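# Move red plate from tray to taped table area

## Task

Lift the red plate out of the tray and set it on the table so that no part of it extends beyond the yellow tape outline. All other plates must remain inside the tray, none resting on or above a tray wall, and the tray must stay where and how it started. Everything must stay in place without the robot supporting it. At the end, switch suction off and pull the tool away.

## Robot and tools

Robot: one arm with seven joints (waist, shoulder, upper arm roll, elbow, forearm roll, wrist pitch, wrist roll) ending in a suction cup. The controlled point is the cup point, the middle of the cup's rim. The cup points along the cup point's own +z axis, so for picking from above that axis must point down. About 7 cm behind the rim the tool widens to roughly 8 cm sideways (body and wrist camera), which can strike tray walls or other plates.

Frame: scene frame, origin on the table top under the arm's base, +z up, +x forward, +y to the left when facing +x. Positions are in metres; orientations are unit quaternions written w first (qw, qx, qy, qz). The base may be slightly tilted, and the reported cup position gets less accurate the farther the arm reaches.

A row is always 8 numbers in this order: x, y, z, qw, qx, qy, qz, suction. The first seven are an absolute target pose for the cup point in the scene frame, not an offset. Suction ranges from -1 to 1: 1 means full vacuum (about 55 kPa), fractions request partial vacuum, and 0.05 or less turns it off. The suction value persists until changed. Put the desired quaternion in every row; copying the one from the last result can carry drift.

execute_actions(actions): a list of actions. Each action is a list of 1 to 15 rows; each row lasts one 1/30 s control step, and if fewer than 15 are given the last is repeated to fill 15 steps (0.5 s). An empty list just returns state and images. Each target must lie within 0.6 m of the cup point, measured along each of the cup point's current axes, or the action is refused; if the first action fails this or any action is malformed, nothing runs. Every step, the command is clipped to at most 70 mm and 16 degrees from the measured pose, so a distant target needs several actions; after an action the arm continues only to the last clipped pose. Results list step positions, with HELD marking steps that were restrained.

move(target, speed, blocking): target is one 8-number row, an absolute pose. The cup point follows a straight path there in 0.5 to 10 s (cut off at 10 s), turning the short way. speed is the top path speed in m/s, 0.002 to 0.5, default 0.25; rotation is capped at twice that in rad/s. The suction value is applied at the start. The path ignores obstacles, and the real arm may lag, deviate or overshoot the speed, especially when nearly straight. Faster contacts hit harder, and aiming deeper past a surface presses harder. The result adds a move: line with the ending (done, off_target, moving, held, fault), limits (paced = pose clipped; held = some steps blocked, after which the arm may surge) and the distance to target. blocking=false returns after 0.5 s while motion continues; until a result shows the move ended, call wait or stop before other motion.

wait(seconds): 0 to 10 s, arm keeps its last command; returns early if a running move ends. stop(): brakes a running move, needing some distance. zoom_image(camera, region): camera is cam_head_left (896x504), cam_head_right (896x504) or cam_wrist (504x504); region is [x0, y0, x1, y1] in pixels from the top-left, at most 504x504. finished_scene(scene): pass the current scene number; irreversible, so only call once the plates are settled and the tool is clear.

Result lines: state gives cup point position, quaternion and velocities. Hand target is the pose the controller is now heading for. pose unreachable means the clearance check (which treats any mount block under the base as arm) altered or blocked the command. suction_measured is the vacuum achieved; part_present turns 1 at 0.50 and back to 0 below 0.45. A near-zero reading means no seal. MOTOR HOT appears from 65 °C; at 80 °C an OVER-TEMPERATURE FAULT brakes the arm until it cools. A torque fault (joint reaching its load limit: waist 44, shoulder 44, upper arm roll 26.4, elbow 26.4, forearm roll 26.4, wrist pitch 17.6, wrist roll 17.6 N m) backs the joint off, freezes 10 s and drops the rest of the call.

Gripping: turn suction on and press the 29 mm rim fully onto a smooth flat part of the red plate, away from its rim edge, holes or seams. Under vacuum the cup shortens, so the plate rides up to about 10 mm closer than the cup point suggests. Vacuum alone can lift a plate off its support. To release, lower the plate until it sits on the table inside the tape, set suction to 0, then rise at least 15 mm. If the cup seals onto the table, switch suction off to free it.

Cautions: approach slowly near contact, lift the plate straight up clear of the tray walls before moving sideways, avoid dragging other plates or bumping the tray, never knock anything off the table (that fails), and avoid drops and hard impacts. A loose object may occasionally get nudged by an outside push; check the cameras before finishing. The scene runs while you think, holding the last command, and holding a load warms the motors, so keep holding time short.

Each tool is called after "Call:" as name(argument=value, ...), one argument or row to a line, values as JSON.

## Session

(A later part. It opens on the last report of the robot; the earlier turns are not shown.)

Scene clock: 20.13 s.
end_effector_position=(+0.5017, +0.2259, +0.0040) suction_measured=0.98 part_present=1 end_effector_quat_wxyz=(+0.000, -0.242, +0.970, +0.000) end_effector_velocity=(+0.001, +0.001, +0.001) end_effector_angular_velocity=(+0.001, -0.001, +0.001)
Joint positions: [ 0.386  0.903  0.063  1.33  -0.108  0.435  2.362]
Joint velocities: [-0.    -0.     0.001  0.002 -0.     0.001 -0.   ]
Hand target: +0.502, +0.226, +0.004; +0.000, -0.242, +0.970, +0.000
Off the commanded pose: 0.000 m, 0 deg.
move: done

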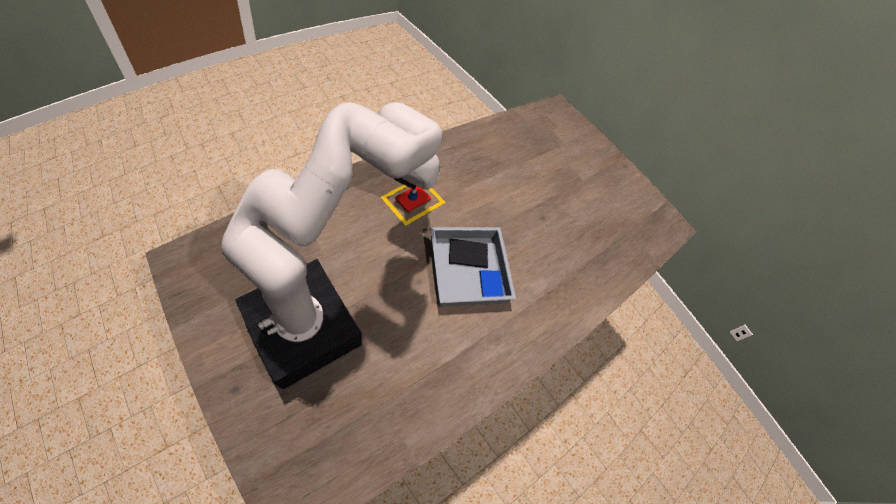

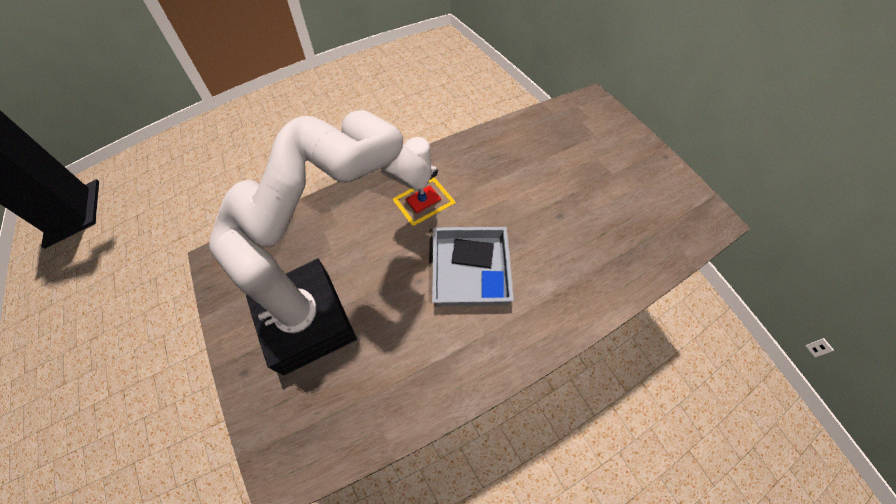

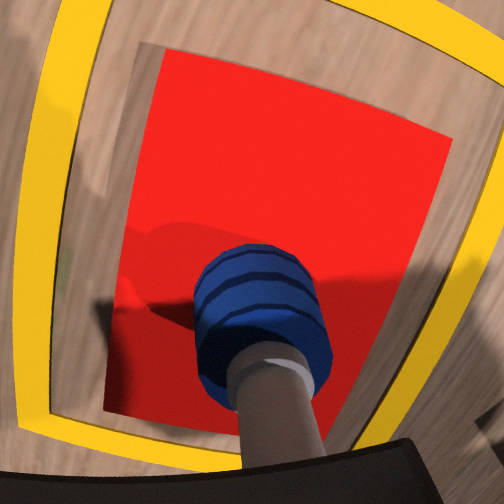

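Call:
move(
  target=[0.5018, 0.2259, 0.0, 0.0, -0.2419, 0.9703, 0.0, 1],
  speed=0.015,
)

Scene clock: 21.17 s.
end_effector_position=(+0.5025, +0.2262, +0.0007) suction_measured=1.00 part_present=1 end_effector_quat_wxyz=(+0.001, -0.242, +0.970, +0.000) end_effector_velocity=(-0.000, -0.000, -0.000) end_effector_angular_velocity=(-0.000, +0.000, +0.001)
Joint positions: [ 0.387  0.913  0.062  1.336 -0.108  0.429  2.362]
Joint velocities: [-0.     0.001 -0.     0.    -0.    -0.    -0.001]
Hand target: +0.502, +0.226, +0.000; +0.000, -0.242, +0.970, -0.000
Off the commanded pose: 0.001 m, 0 deg.
move: done

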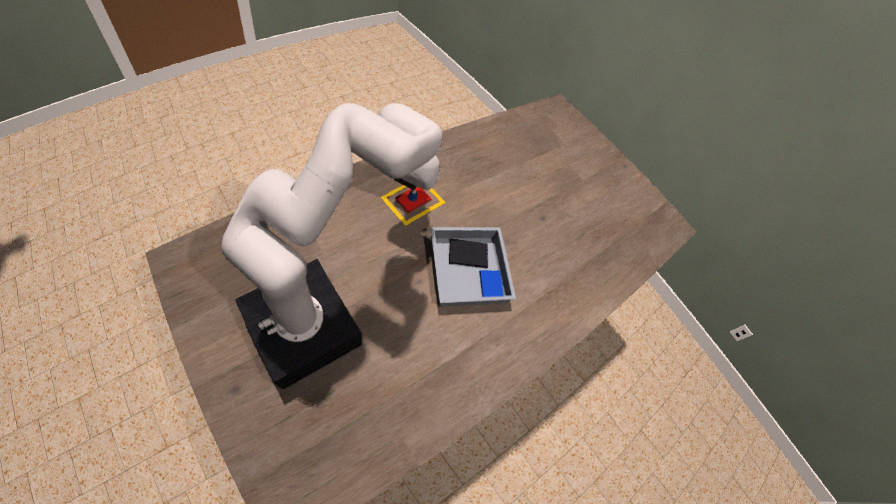

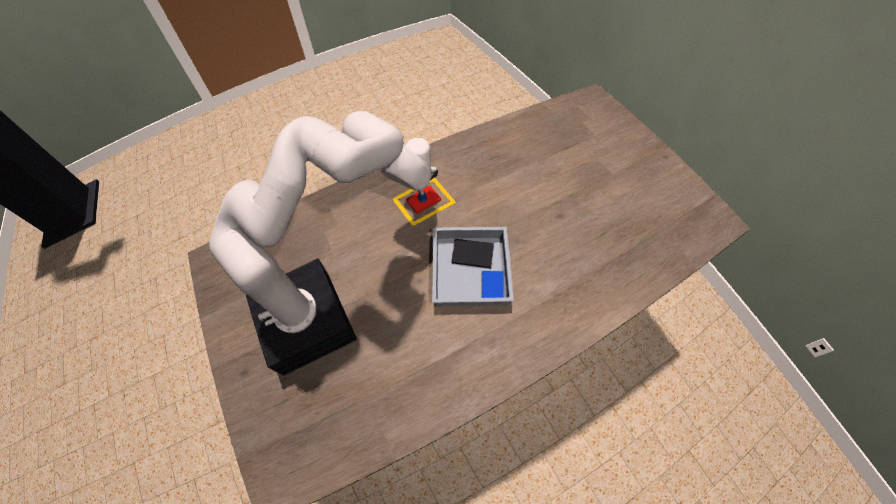

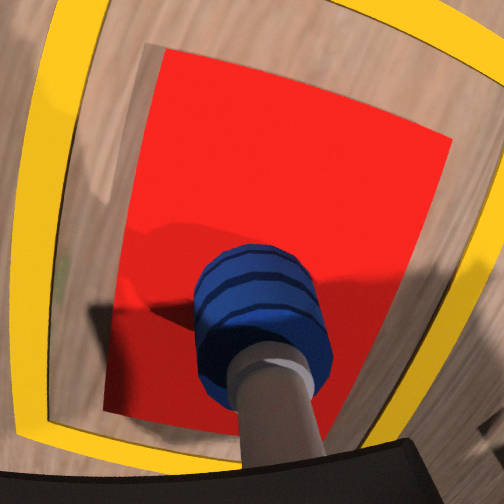

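Call:
execute_actions(
  actions=[
    [[0.5022, 0.2261, 0.001, 0.0, -0.2419, 0.9703, 0.0, -1]],
  ],
)

Scene clock: 21.77 s.
end_effector_position=(+0.5024, +0.2262, +0.0012) suction_measured=0.00 part_present=0 end_effector_quat_wxyz=(+0.000, -0.242, +0.970, +0.000) end_effector_velocity=(-0.000, -0.000, -0.000) end_effector_angular_velocity=(-0.001, +0.001, -0.001)
Joint positions: [ 0.387  0.912  0.062  1.337 -0.108  0.432  2.362]
Joint velocities: [-0.  0. -0. -0. -0.  0.  0.]
Hand target: +0.502, +0.226, +0.001; +0.000, -0.242, +0.970, -0.000
Off the commanded pose: 0.000 m, 0 deg.
Step readings (end_effector_position):
0: (+0.5024, +0.2262, +0.0007)
1: (+0.5025, +0.2262, +0.0007)
2: (+0.5028, +0.2264, +0.0012)
4: (+0.5029, +0.2264, +0.0016)
8: (+0.5026, +0.2263, +0.0013)
15: end_effector_position above

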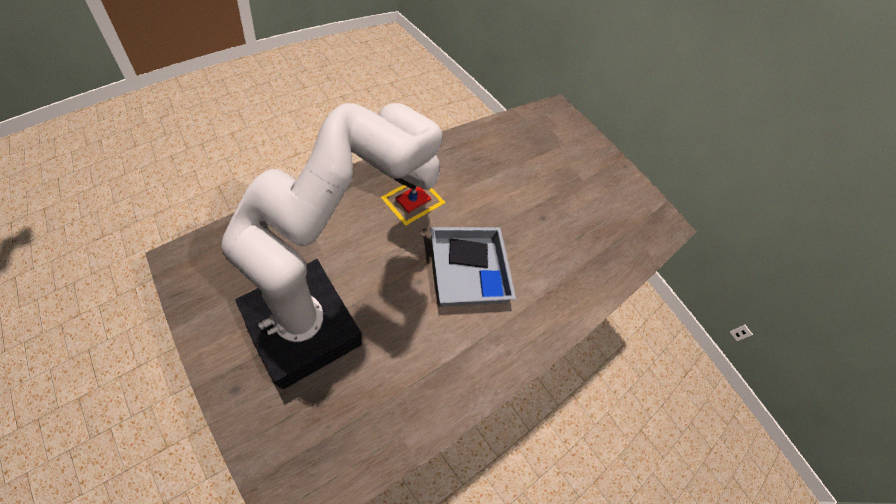

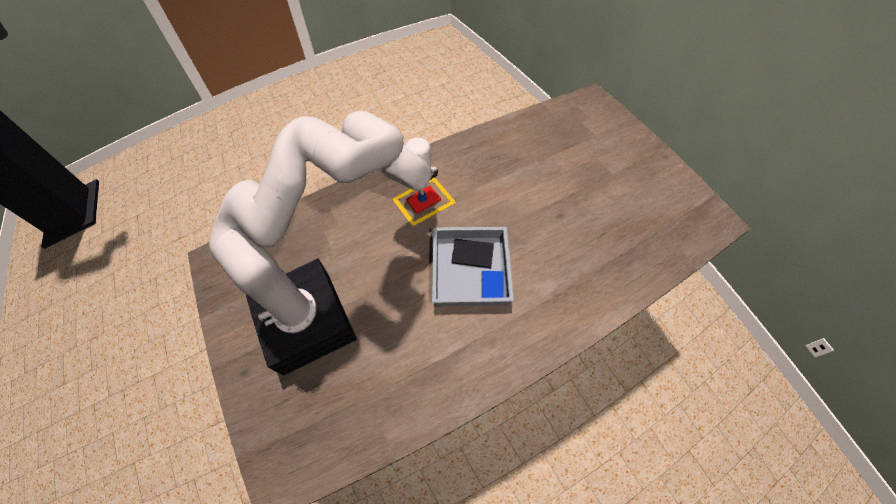

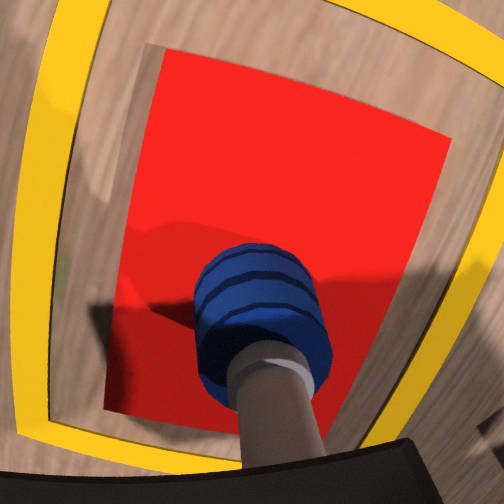

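Suction is off. Next I'll lift straight up to get clear of the plate.

Call:
move(
  target=[0.5022, 0.2261, 0.12, 0.0, -0.2419, 0.9703, 0.0, -1],
  speed=0.15,
)

Scene clock: 23.07 s.
end_effector_position=(+0.5018, +0.2260, +0.1194) suction_measured=0.00 part_present=0 end_effector_quat_wxyz=(-0.001, -0.242, +0.970, +0.000) end_effector_velocity=(+0.004, +0.002, +0.005) end_effector_angular_velocity=(+0.005, -0.011, -0.000)
Joint positions: [ 0.365  0.619  0.09   1.244 -0.081  0.634  2.343]
Joint velocities: [-0.    -0.006  0.001  0.005  0.    -0.     0.   ]
Hand target: +0.502, +0.226, +0.120; -0.000, -0.242, +0.970, +0.000
Off the commanded pose: 0.001 m, 0 deg.
move: done

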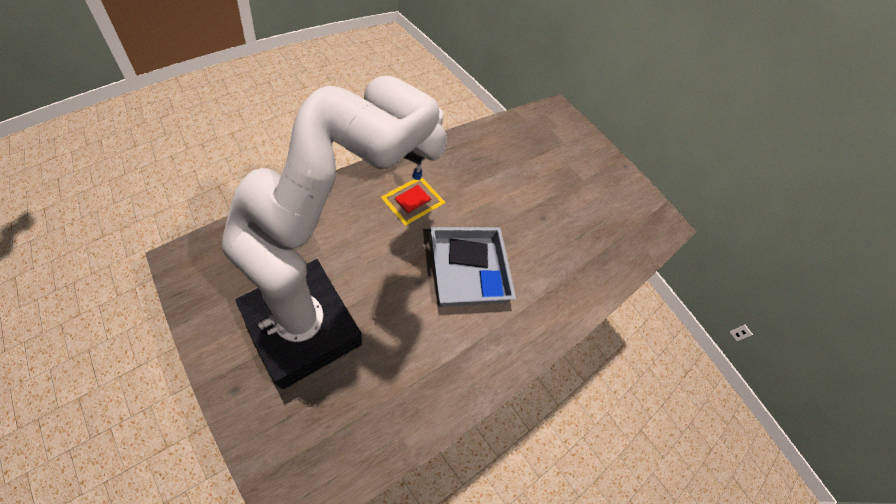

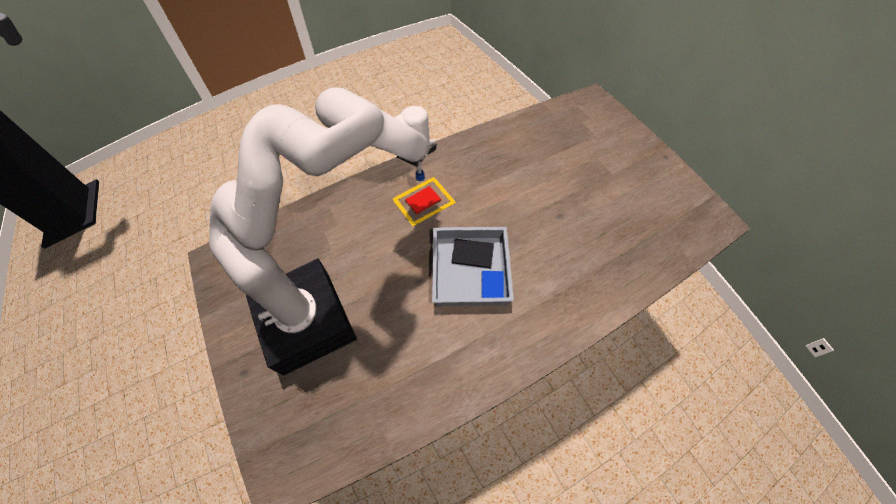

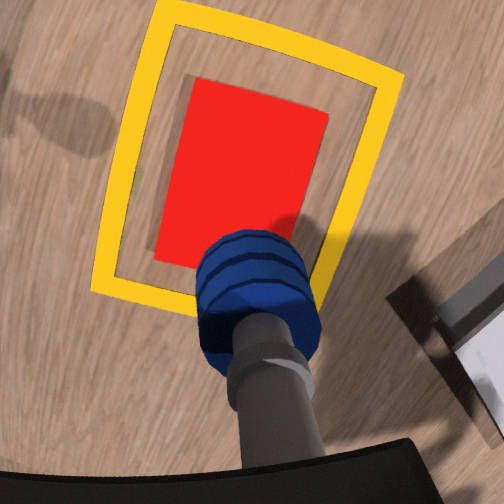

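Call:
zoom_image(
  camera="cam_head_right",
  region=[340, 140, 580, 340],
)

Region (340, 140, 580, 340) of cam_head_right's 896x504 image, scaled by 2.100, with more detail than that image has.

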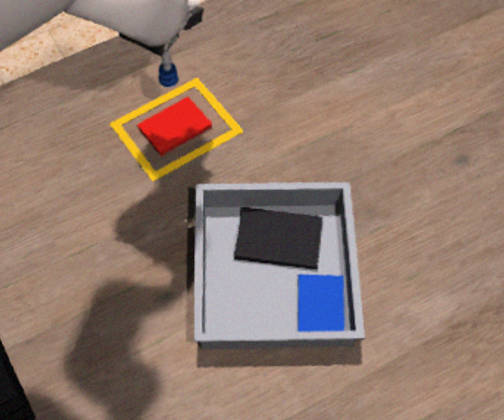

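The red plate sits well inside the outline, and the tray and other plates haven't moved. I'm ending scene 1.

Call:
finished_scene(
  scene=1,
)

The scene is finished: the task was done.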